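## Task

Take the 96-well plate off plate nest N1 and place it in the blue bin marked GENERAL, one of three look-alike bins. At the end all three bins must be standing upright and the plate must stay inside without the robot supporting it; release it and move the gripper away.

## Robot and tools

Robot: a single arm with five joints (waist, shoulder, elbow, wrist pitch, wrist roll) and a two-finger gripper. Because there are only five joints, the wrist flange axis can only tilt toward or away from the base, never to the side. The fingers project sideways from the flange; with the flange pointing straight down they are horizontal, and wrist roll rotates them around. In the gripper's own axes, fingers point along +x and close along y. The reported end_effector_position is the point between the finger pads, roughly 2 cm short of the fingertips.

Frame: scene frame, origin on the table top under the arm base, +z up, +y to the left when facing along +x. Positions in metres, orientation as a quaternion with w first (qw, qx, qy, qz). The base may be slightly tilted, and the printed hand position gets less accurate at long reach.

A row is 8 numbers: x, y, z, qw, qx, qy, qz, opening. The first seven are an absolute gripper pose in the scene frame (not an offset). Opening runs from -1 (closed, fingers still 0.071 m apart) to +1 (fully open, 0.150 m). A row whose target lies more than 0.6 m from the last reported position along any gripper axis is refused and nothing is sent.

Tools:
- execute_actions {actions, pictures}. actions is a list holding at most one item. An empty list just reports the state (with pictures). An item with rows (1 to 15 rows of 8 numbers) and steps (7 to 15, default 15) plays one row per control step of 1/30 s, repeating the last row if rows run out. An item with only steps (up to 300) is a wait counted from the previous result. pictures true attaches camera images.
- move {target, speed}. target is one 8-number row (absolute pose plus opening). speed is the path's top speed in m/s, 0.002 to 0.5, default 0.25; turning is capped at twice that in rad/s. The gripper travels a straight line lasting 0.5 to 10 s (longer paths are cut off at 10 s), turning the short way. The opening is applied at the start. It ignores obstacles, the hand may lag, drift off the line or overshoot speed, especially with the arm nearly straight. With a tilted gripper, straight paths that hold orientation often end held or off_target. Result includes a move: line (done, off_target, moving, held, fault) plus limits (paced = pose clipped; held = some steps blocked, after which the arm may jump fast) and distance to target.
- wait {seconds}: 0 to 10 s, robot gets nothing new.
- zoom_image {camera, region}: enlarge part of the latest image; region [x0, y0, x1, y1] in pixels, max 504x504. Cameras: cam_head_left, cam_head_right, cam_high, cam_low (672x504), cam_wrist (616x616).
- finished_scene {scene}: closes the current scene (pass its number) and grades it; irreversible. Replying without any tool call also ends everything.

Controller behaviour: each step the commanded pose is clipped to within 70 mm and 16 degrees of the measured pose, then damped inverse kinematics drives the joints. After an action ends the arm only continues to the last clipped pose, so read the resulting pose and send the remainder. Joint targets move at most 3.14 rad/s. The simulation keeps running while you think; the last 7 steps of every action run after its result is taken. Only results with nothing pending show a Hand target line.

Result lines: the state gives pose, velocities, grip_measured (opening on the command scale, possibly offset by about 0.025). Joint positions and velocities list waist, shoulder, elbow, wrist pitch, wrist roll in rad, then finger gap in m. Joint ranges: waist -6.283 to 6.283, shoulder -2.059 to 2.094, elbow -3.927 to 0.192, wrist pitch -1.693 to 3.142, wrist roll -6.283 to 6.283. A pose unreachable line and HELD marks mean the clearance check altered or blocked commands (a mount under the base counts as arm).

Gripping: to hold something, command an opening at least about 0.04 below grip_measured. Each pad pushes about 20 N; closing fast can squeeze harder and sometimes spring open. Occasional brief tugs on the held plate or pushes on loose items may happen.

Things to avoid: load limits are waist 44, shoulder 44, elbow 26.4, wrist pitch 17.6, wrist roll 17.6 N m (held weight counts). Reaching one triggers a torque fault: the joint backs off, the arm pauses 10 s and the call is abandoned. Holding loads heats motors; MOTOR HOT appears from 65 °C and at 80 °C the brakes engage (OVER-TEMPERATURE FAULT). Fast contact and targets set deep past a surface press hard; an obstructed arm keeps pushing until given a new command. Never drop, slam, or knock anything off the table, and don't tip the bins. Release the plate only when it is wholly inside the bin, then lift clear. Quick, smooth, low-effort motion is preferred.

Each tool is called after "Emit:" as name(argument=value, ...), one argument or row to a line, values as JSON.

## Session

Emit:
execute_actions(
  actions=[],
)

Scene clock: 0.00 s of 8400.00 s.
end_effector_position=(+0.2311, -0.0902, +0.1377) grip_measured=+1.00 end_effector_quat_wxyz=(+0.847, -0.092, +0.079, -0.517) end_effector_velocity=(+0.000, -0.000, +0.000) end_effector_angular_velocity=(-0.000, -0.000, -0.001)
Joint positions: [ 0.26   0.012 -0.002  0.235  1.342  0.15 ]
Joint velocities: [-0.001  0.    -0.    -0.     0.001  0.   ]
Hand target: +0.231, -0.090, +0.138; +0.847, -0.092, +0.079, -0.517

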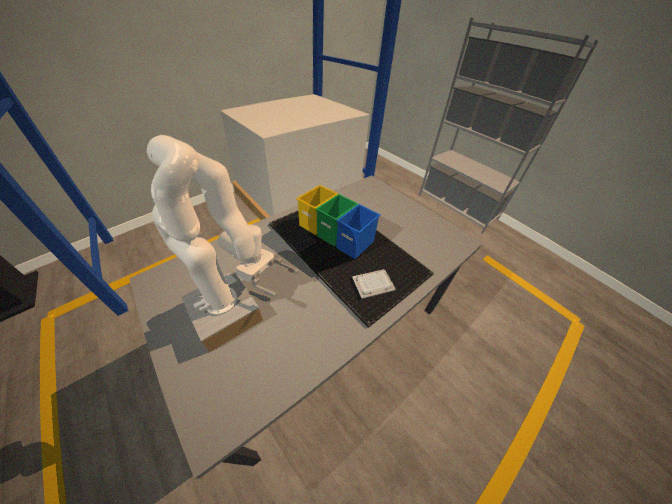

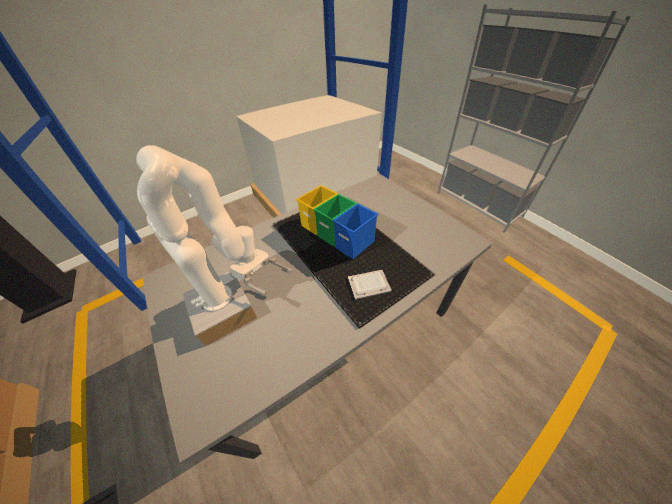

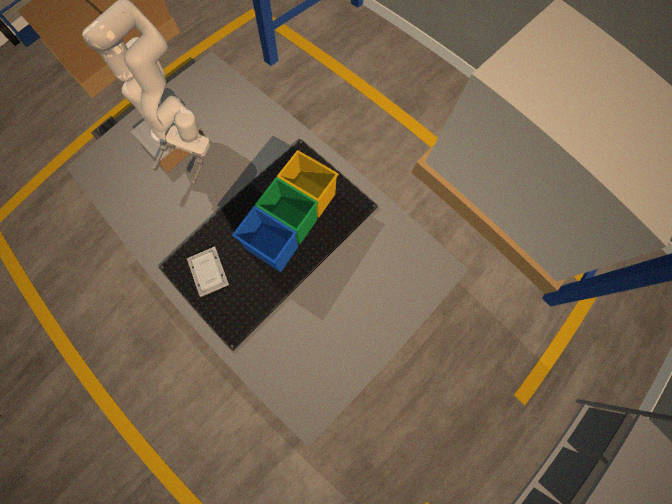

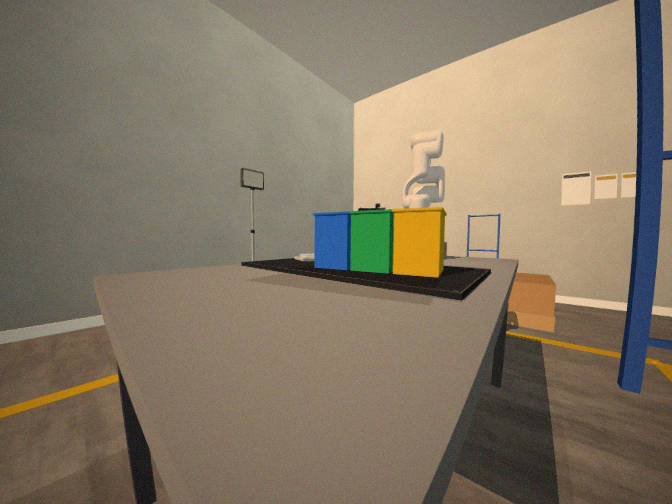

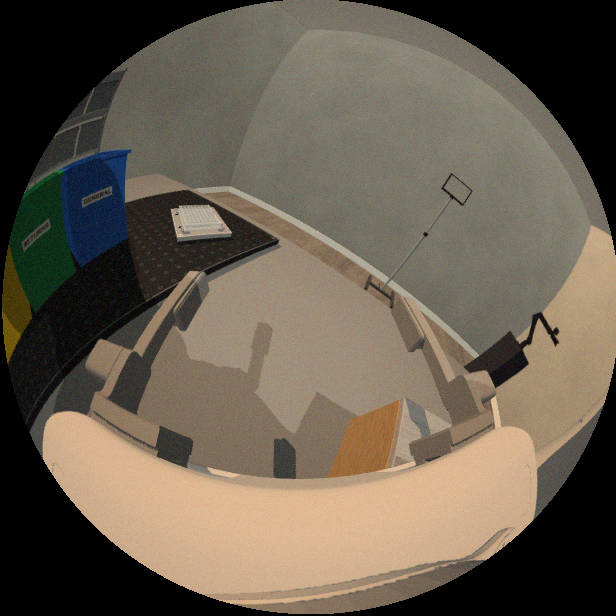

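Emit:
move(
  target=[0.3,-0.2,0.25,0.966,0,0,-0.259,1],
)

Scene clock: 2.13 s of 8400.00 s.
end_effector_position=(+0.2997, -0.2002, +0.2505) grip_measured=+1.00 end_effector_quat_wxyz=(+0.966, -0.004, +0.002, -0.259) end_effector_velocity=(+0.002, -0.002, +0.002) end_effector_angular_velocity=(-0.003, -0.004, +0.006)
Joint positions: [-0.628 -0.638 -0.002  0.654 -0.117  0.15 ]
Joint velocities: [-0.005  0.008 -0.007 -0.005 -0.01   0.   ]
Hand target: +0.300, -0.200, +0.251; +0.966, -0.004, +0.001, -0.259
Off the commanded pose: 0.001 m, 1 deg.
Kept back: nothing.
move: done

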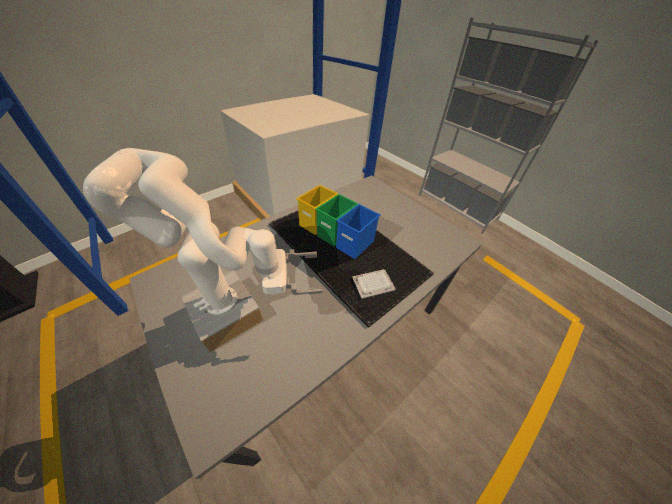

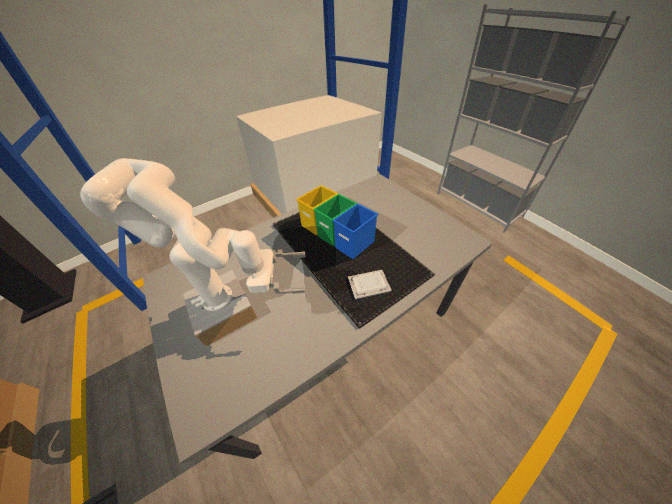

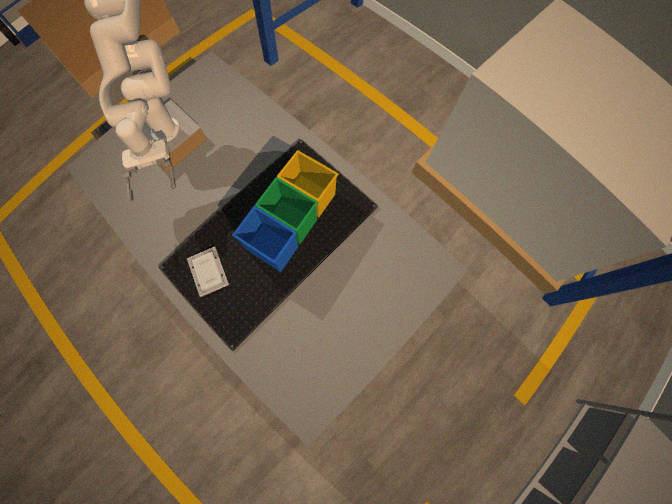

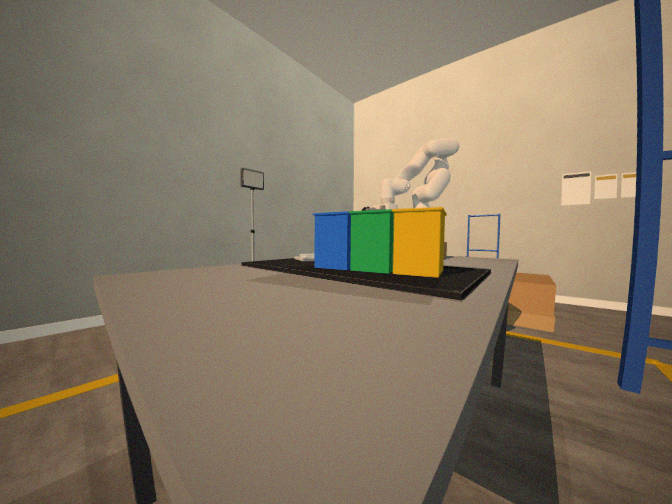

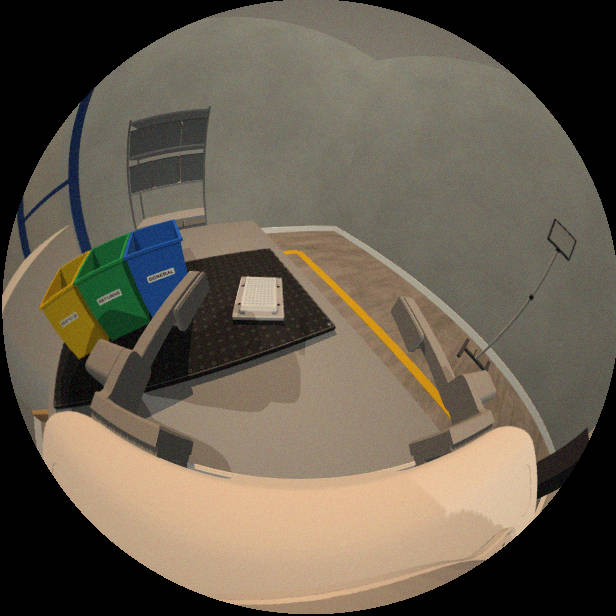

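Emit:
move(
  target=[0.36,-0.21,0.2,0.954,0.027,0.257,-0.1,1],
)

Scene clock: 4.20 s of 8400.00 s.
end_effector_position=(+0.3602, -0.2096, +0.1998) grip_measured=+1.00 end_effector_quat_wxyz=(+0.959, +0.111, +0.213, -0.148) end_effector_velocity=(+0.000, -0.000, -0.000) end_effector_angular_velocity=(+0.005, +0.017, -0.008)
Joint positions: [-0.637 -0.097 -0.557  1.152 -0.345  0.15 ]
Joint velocities: [ 0.005  0.007 -0.015  0.025  0.014  0.   ]
Hand target: +0.360, -0.210, +0.200; +0.959, +0.111, +0.214, -0.149
Off the commanded pose: 0.001 m, 12 deg.
Kept back: nothing.
move: off_target

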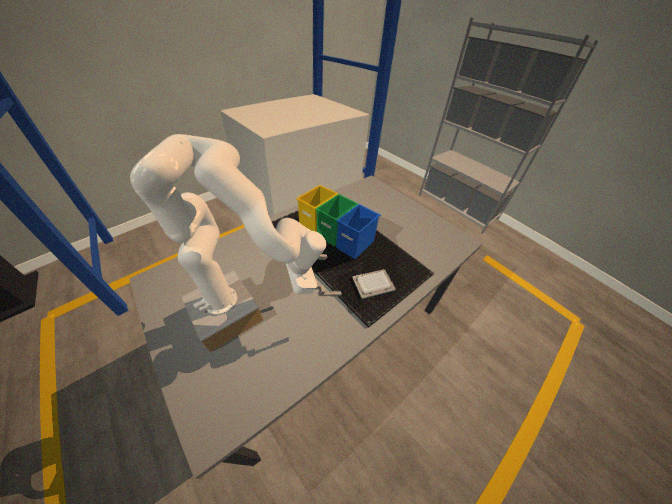

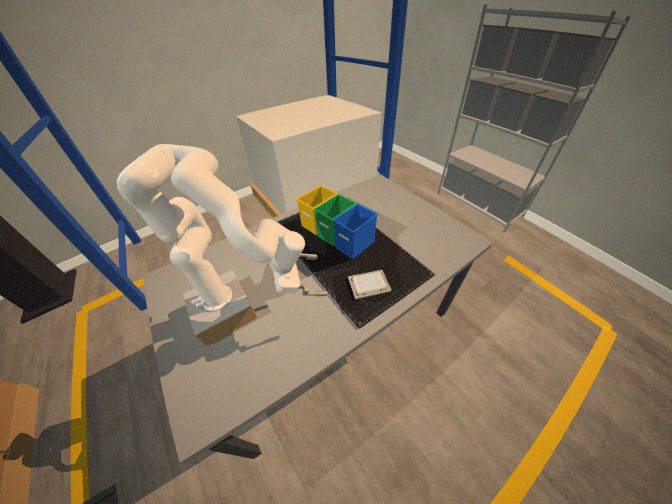

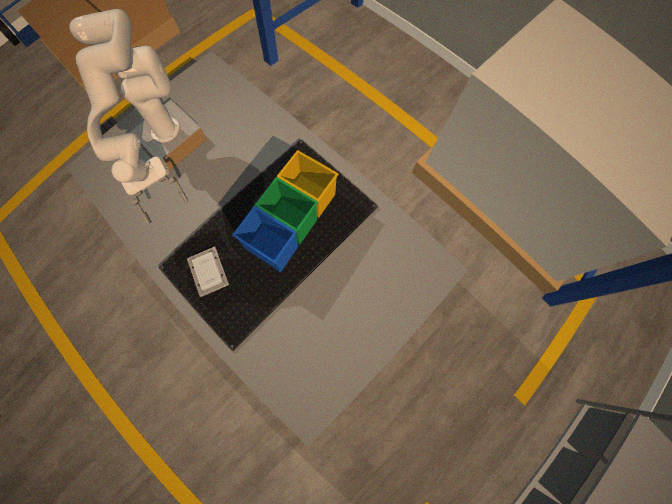

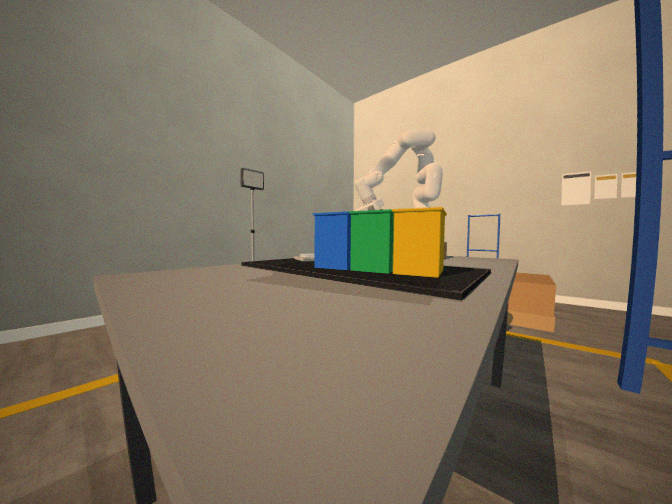

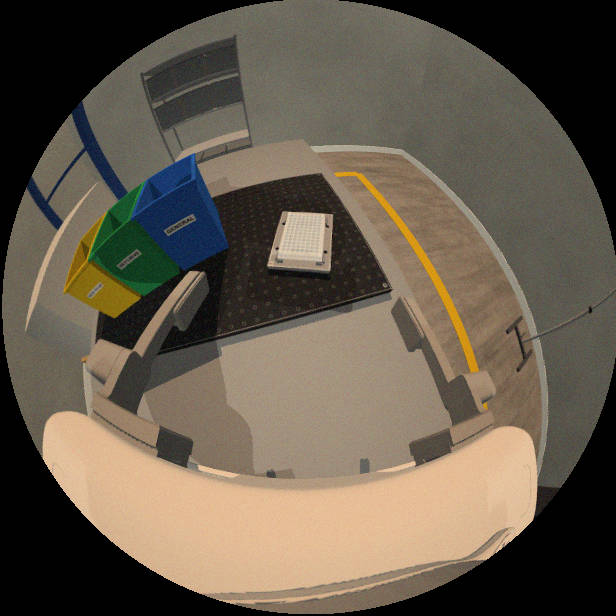

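Emit:
move(
  target=[0.44,-0.25,0.08,0.985,0,0,-0.174,1],
)

Scene clock: 6.10 s of 8400.00 s.
end_effector_position=(+0.4402, -0.2499, +0.0799) grip_measured=+1.00 end_effector_quat_wxyz=(+0.985, -0.004, +0.002, -0.174) end_effector_velocity=(-0.001, -0.000, -0.002) end_effector_angular_velocity=(-0.000, -0.000, -0.002)
Joint positions: [-0.571  0.612 -0.616  0.016 -0.235  0.15 ]
Joint velocities: [-0.001  0.009 -0.002 -0.008  0.     0.   ]
Hand target: +0.440, -0.250, +0.079; +0.985, -0.004, +0.002, -0.174
Off the commanded pose: 0.000 m, 1 deg.
Kept back: nothing.
move: done

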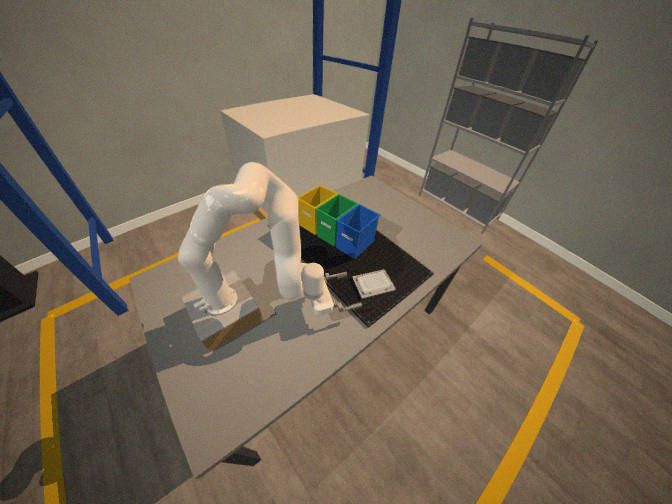

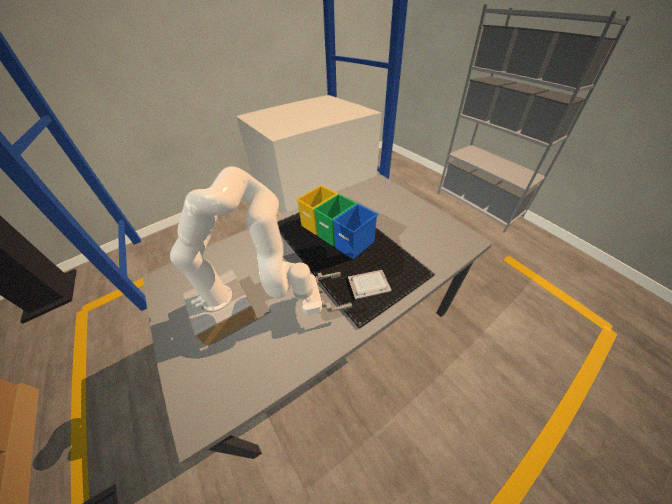

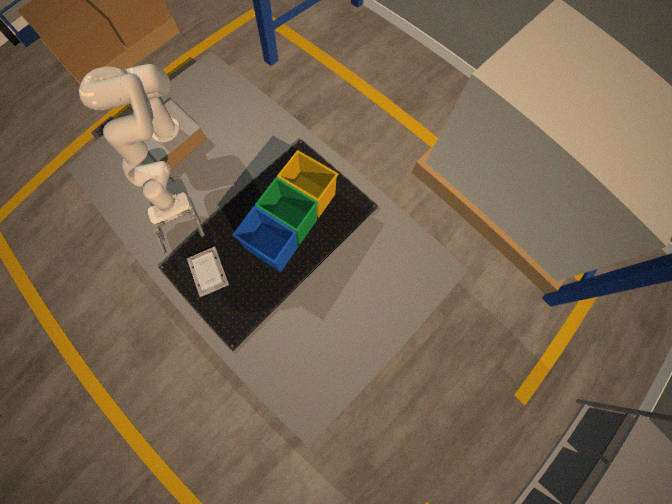

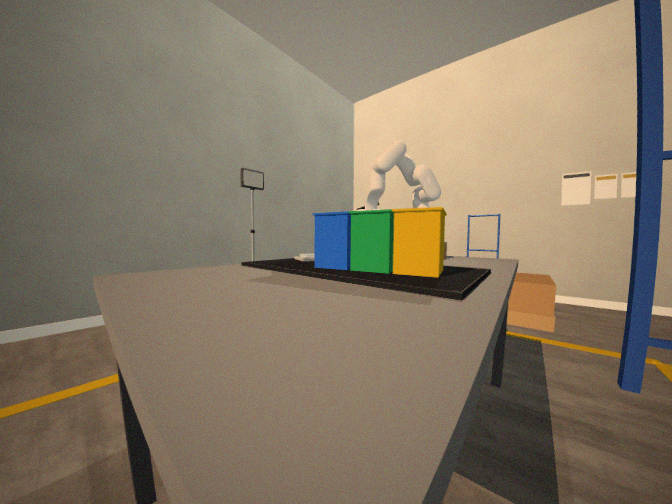

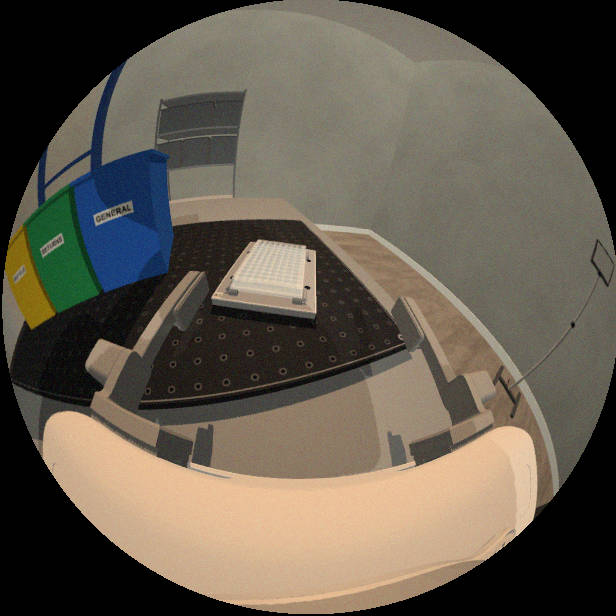

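Emit:
move(
  target=[0.545,-0.252,0.07,0.985,0,0,-0.174,1],
  speed=0.15,
)

Scene clock: 8.83 s of 8400.00 s.
end_effector_position=(+0.5447, -0.2517, +0.0699) grip_measured=+1.00 end_effector_quat_wxyz=(+0.985, -0.005, +0.002, -0.174) end_effector_velocity=(+0.002, -0.001, +0.001) end_effector_angular_velocity=(-0.001, -0.002, -0.000)
Joint positions: [-0.446  0.758 -0.955  0.209 -0.11   0.15 ]
Joint velocities: [ 0.     0.002 -0.006  0.002  0.001  0.   ]
Hand target: +0.545, -0.252, +0.070; +0.985, -0.005, +0.002, -0.174
Off the commanded pose: 0.000 m, 1 deg.
Kept back: nothing.
move: done

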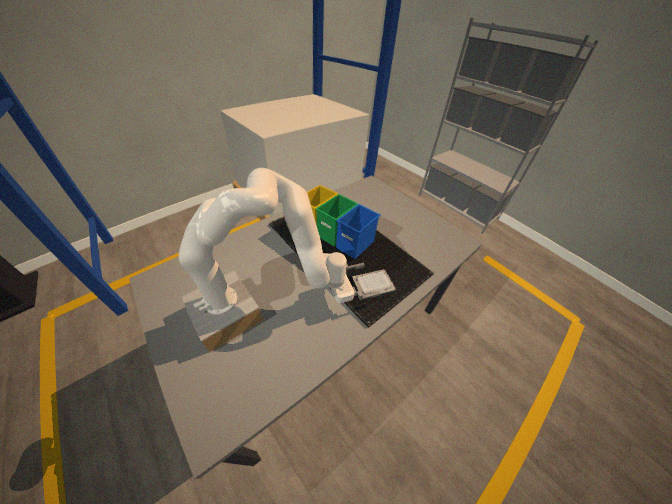

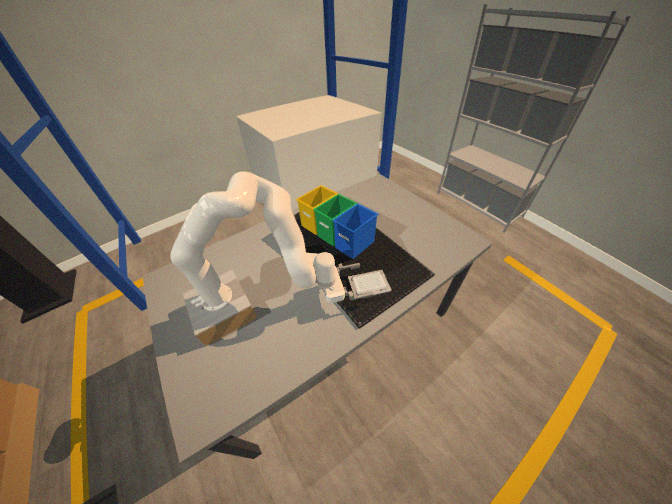

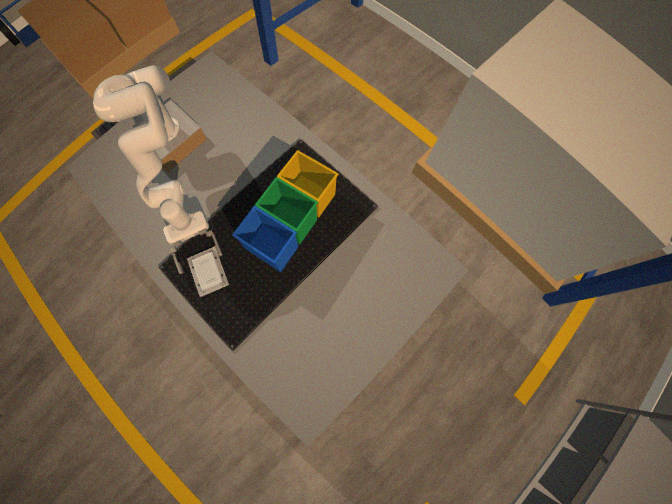

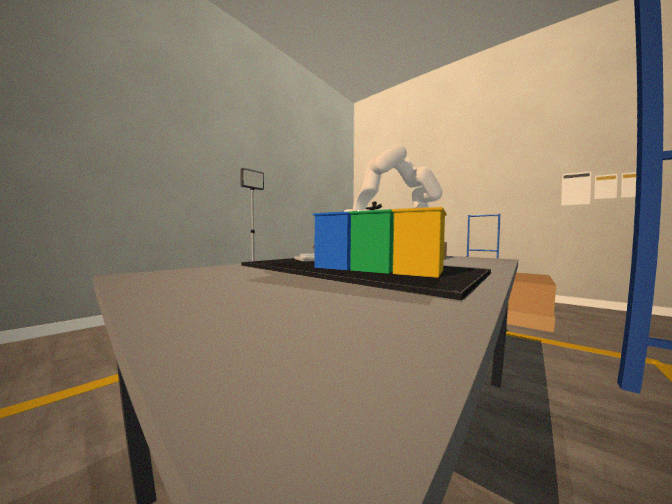

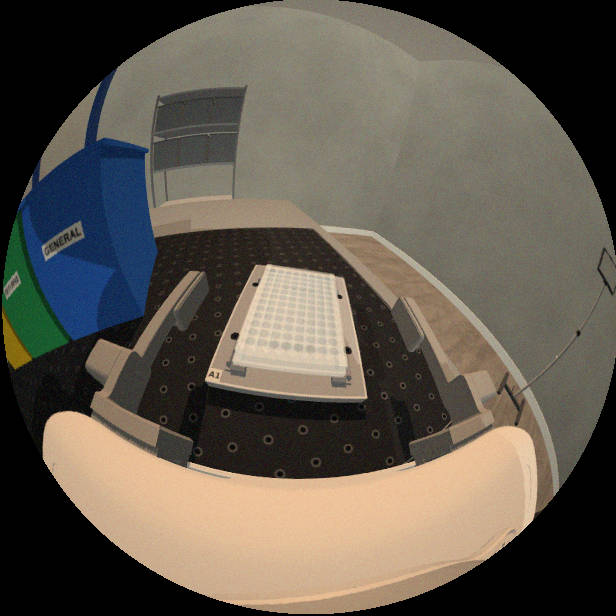

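Emit:
move(
  target=[0.61,-0.268,0.065,0.985,0,0,-0.174,1],
  speed=0.1,
)

Emit:
move(
  target=[0.61,-0.268,0.04,0.985,0,0,-0.174,1],
  speed=0.03,
)

Scene clock: 10.33 s of 8400.00 s.
end_effector_position=(+0.6097, -0.2678, +0.0649) grip_measured=+1.00 end_effector_quat_wxyz=(+0.985, -0.005, +0.002, -0.174) end_effector_velocity=(+0.002, -0.001, +0.001) end_effector_angular_velocity=(-0.001, -0.002, -0.001)
Joint positions: [-0.418  0.883 -1.23   0.358 -0.082  0.15 ]
Joint velocities: [-0.     0.002 -0.007  0.003  0.001  0.   ]
Hand target: +0.610, -0.268, +0.065; +0.985, -0.006, +0.001, -0.174
Off the commanded pose: 0.000 m, 1 deg.
Kept back: nothing.
move: done

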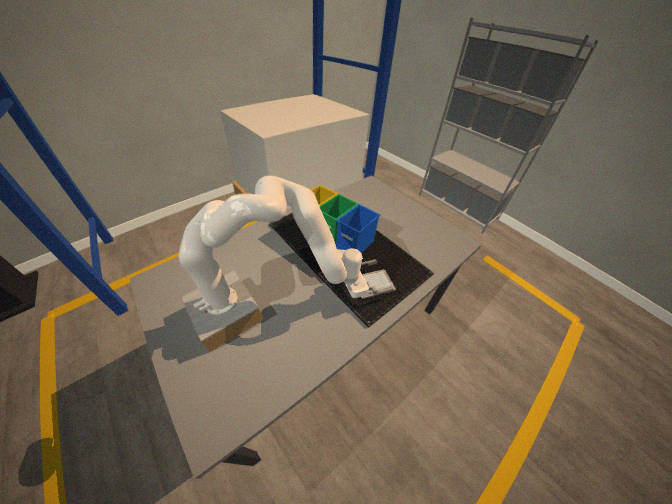

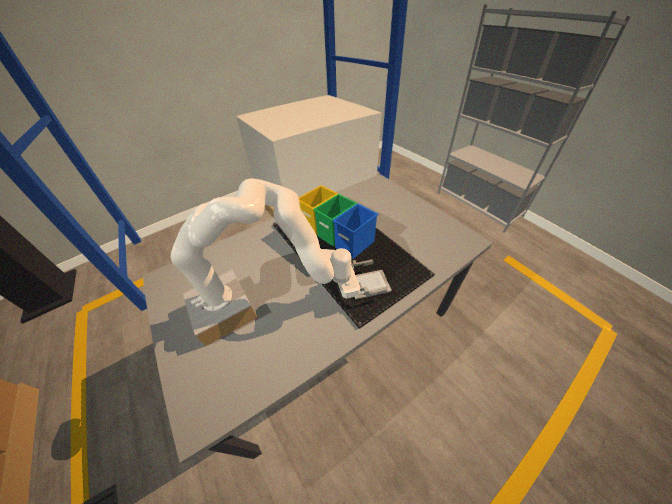

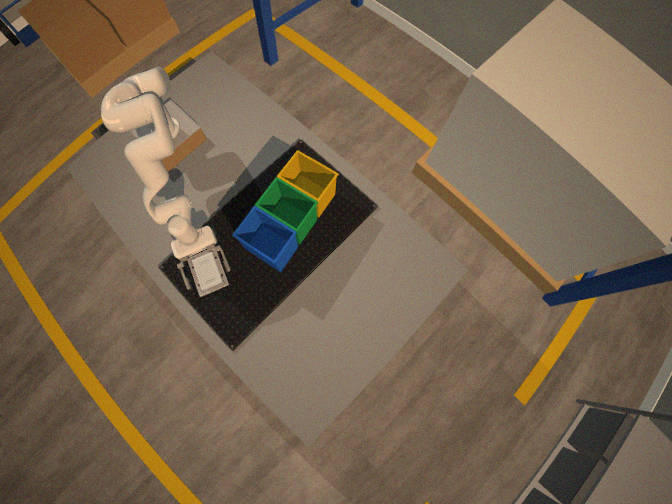

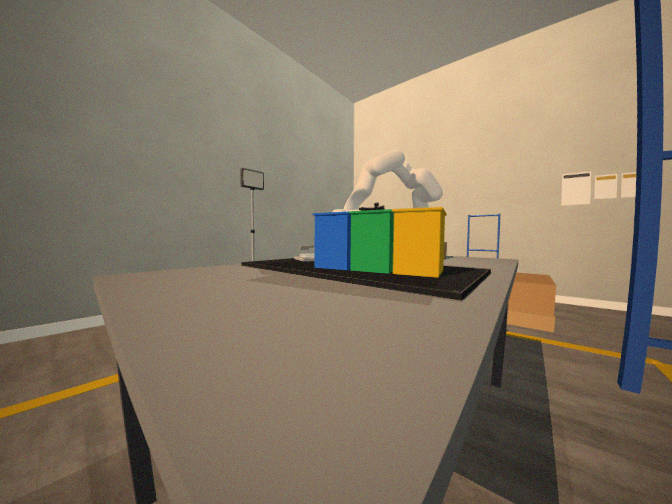

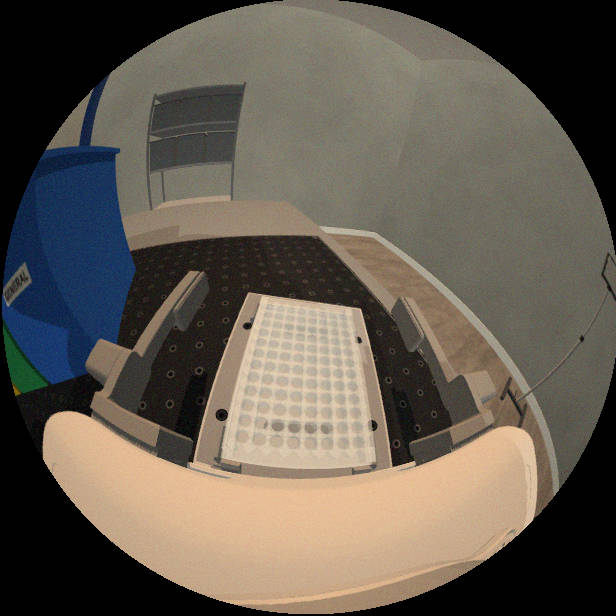

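Scene clock: 11.47 s of 8400.00 s.
end_effector_position=(+0.6100, -0.2680, +0.0402) grip_measured=+1.00 end_effector_quat_wxyz=(+0.985, -0.006, +0.001, -0.174) end_effector_velocity=(+0.002, -0.001, +0.001) end_effector_angular_velocity=(-0.002, -0.005, -0.000)
Joint positions: [-0.418  0.956 -1.271  0.326 -0.081  0.15 ]
Joint velocities: [ 0.     0.002 -0.006 -0.002  0.     0.   ]
Hand target: +0.610, -0.268, +0.040; +0.985, -0.006, +0.001, -0.174
Off the commanded pose: 0.000 m, 1 deg.
Kept back: nothing.
move: done

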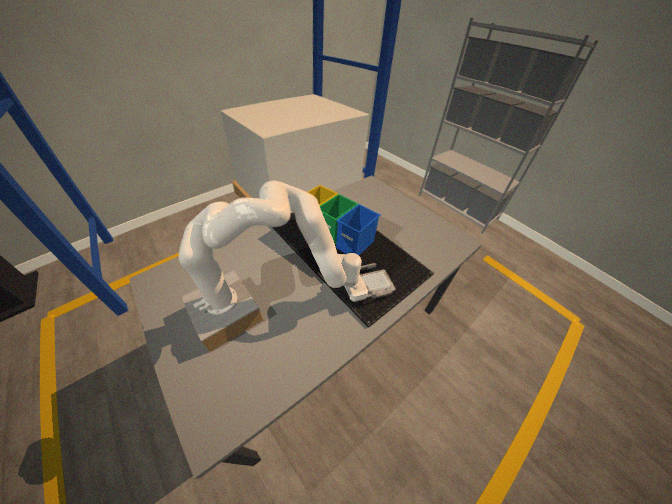

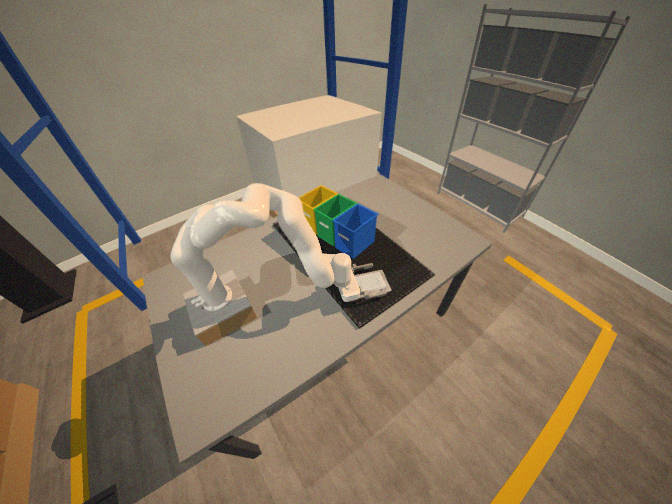

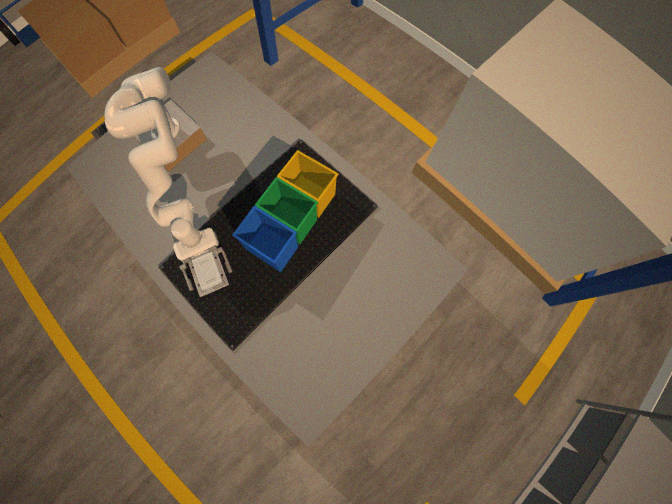

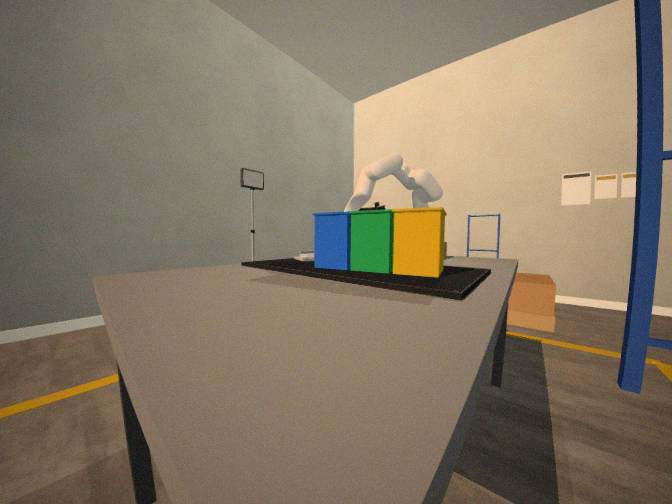

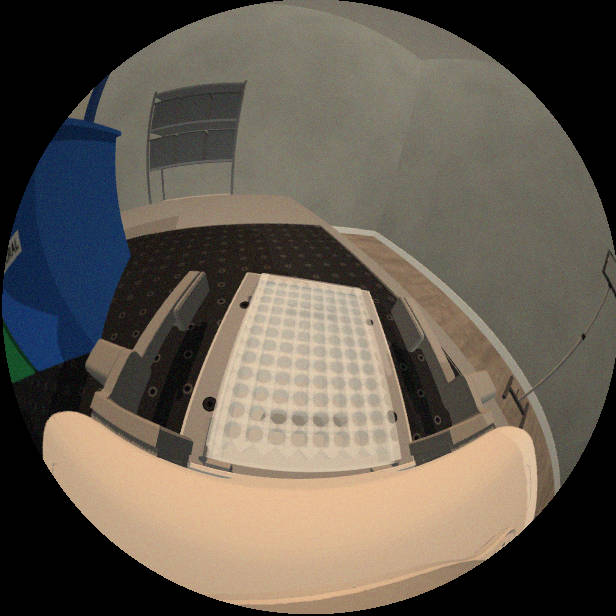

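Emit:
move(
  target=[0.61,-0.268,0.03,0.985,0,0,-0.174,1],
  speed=0.02,
)

Emit:
move(
  target=[0.61,-0.268,0.03,0.985,0,0,-0.174,-0.75],
  speed=0.02,
)

Scene clock: 12.53 s of 8400.00 s.
end_effector_position=(+0.6100, -0.2680, +0.0301) grip_measured=+1.00 end_effector_quat_wxyz=(+0.985, -0.006, +0.001, -0.174) end_effector_velocity=(+0.001, -0.001, +0.001) end_effector_angular_velocity=(-0.002, -0.004, +0.000)
Joint positions: [-0.418  0.986 -1.289  0.314 -0.081  0.15 ]
Joint velocities: [-0.     0.001 -0.004 -0.002 -0.     0.   ]
Hand target: +0.610, -0.268, +0.030; +0.985, -0.006, +0.001, -0.174
Off the commanded pose: 0.000 m, 1 deg.
Kept back: nothing.
move: done

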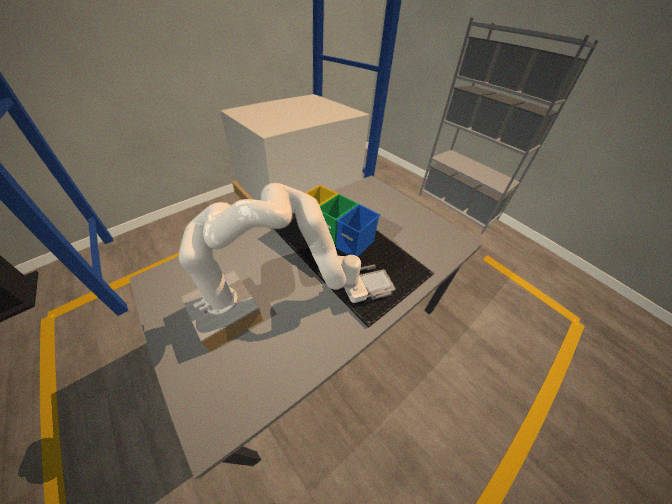

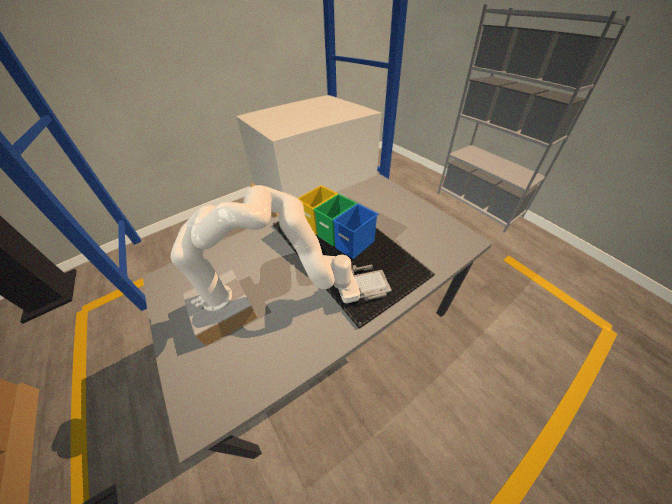

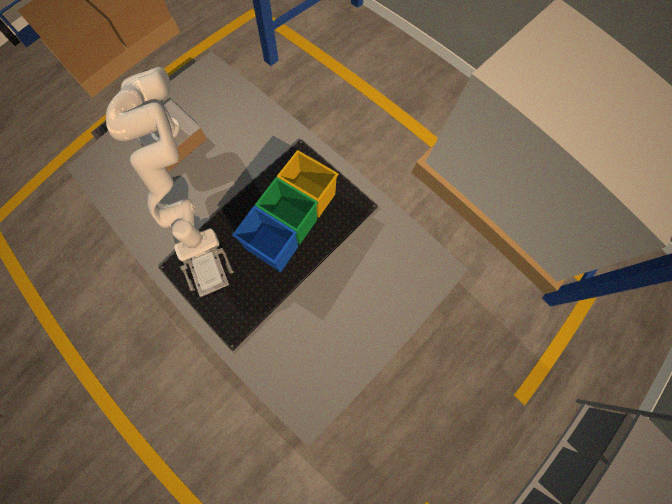

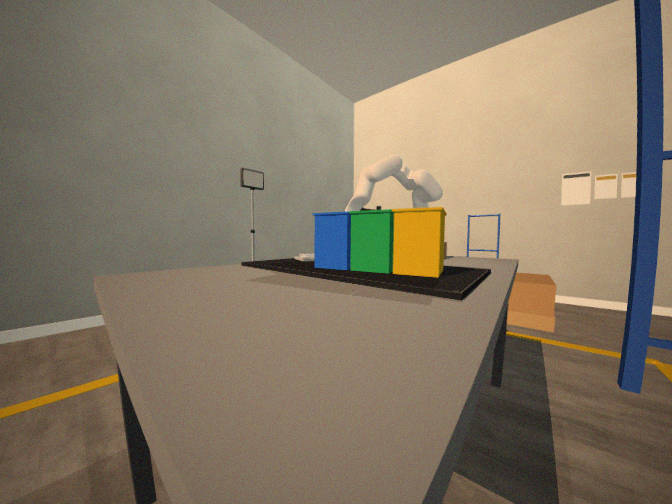

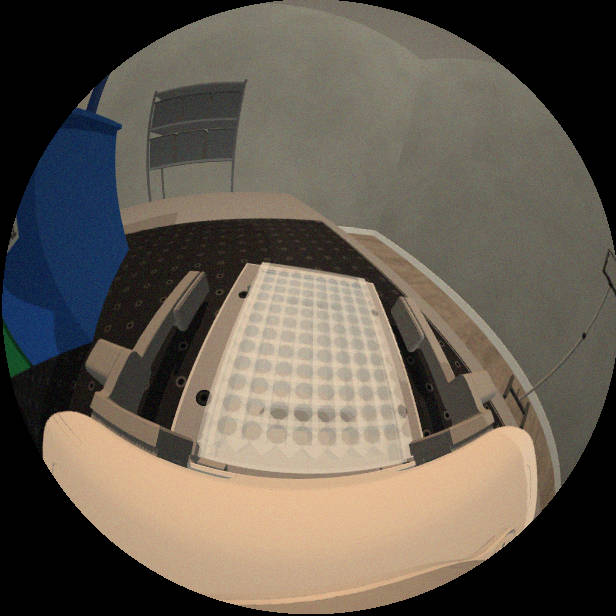

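Scene clock: 13.23 s of 8400.00 s.
end_effector_position=(+0.6092, -0.2708, +0.0303) grip_measured=+0.27 end_effector_quat_wxyz=(+0.984, -0.006, +0.001, -0.178) end_effector_velocity=(+0.000, +0.001, +0.000) end_effector_angular_velocity=(-0.000, -0.000, +0.001)
Joint positions: [-0.421  0.986 -1.29   0.314 -0.077  0.121]
Joint velocities: [ 0.002 -0.001  0.001 -0.001  0.001 -0.   ]
Hand target: +0.610, -0.268, +0.030; +0.985, -0.006, +0.001, -0.174
Off the commanded pose: 0.003 m, 1 deg.
Kept back: nothing.
move: done

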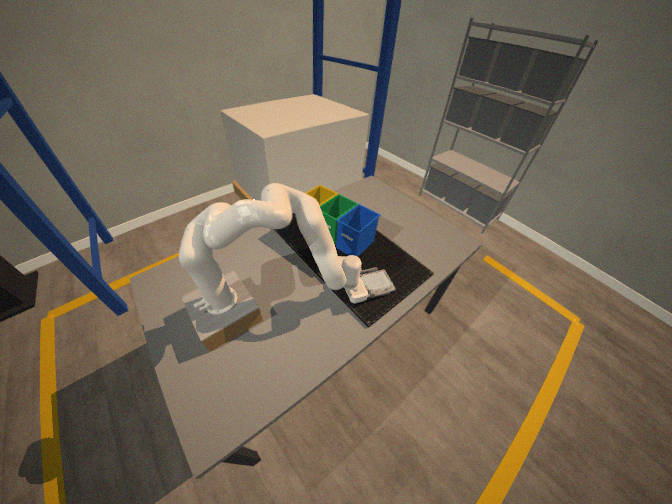

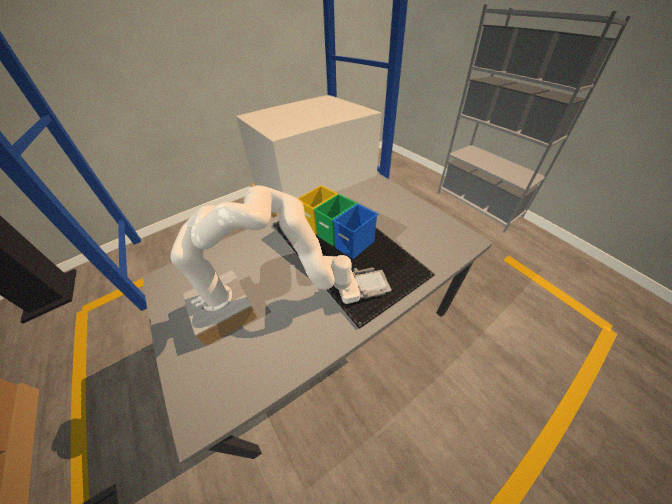

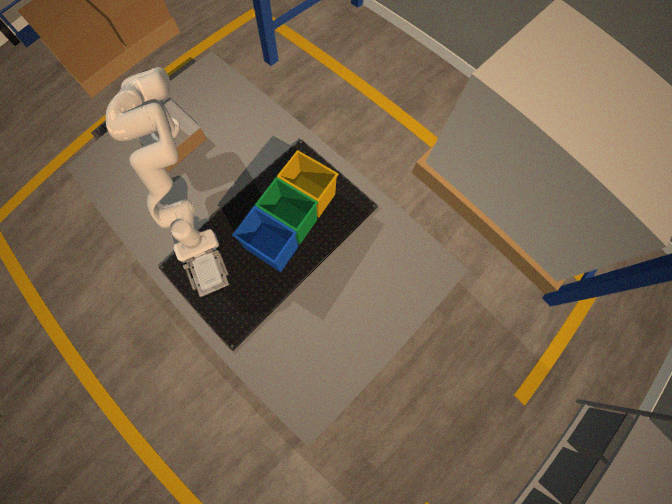

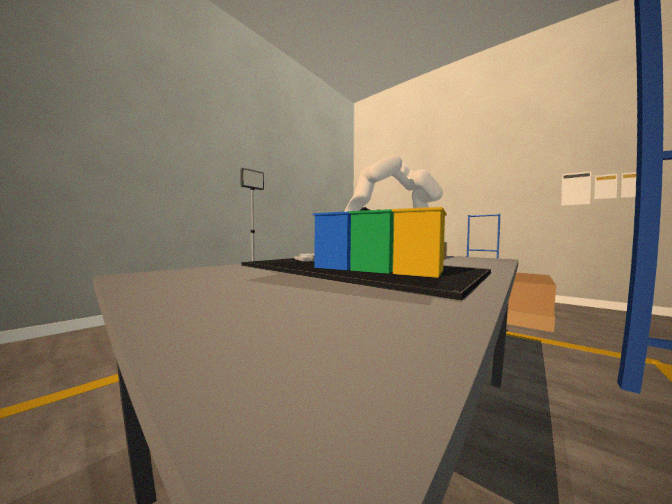

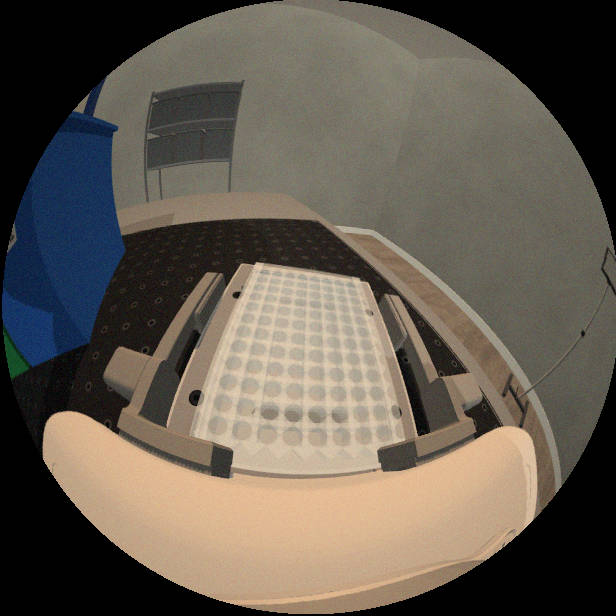

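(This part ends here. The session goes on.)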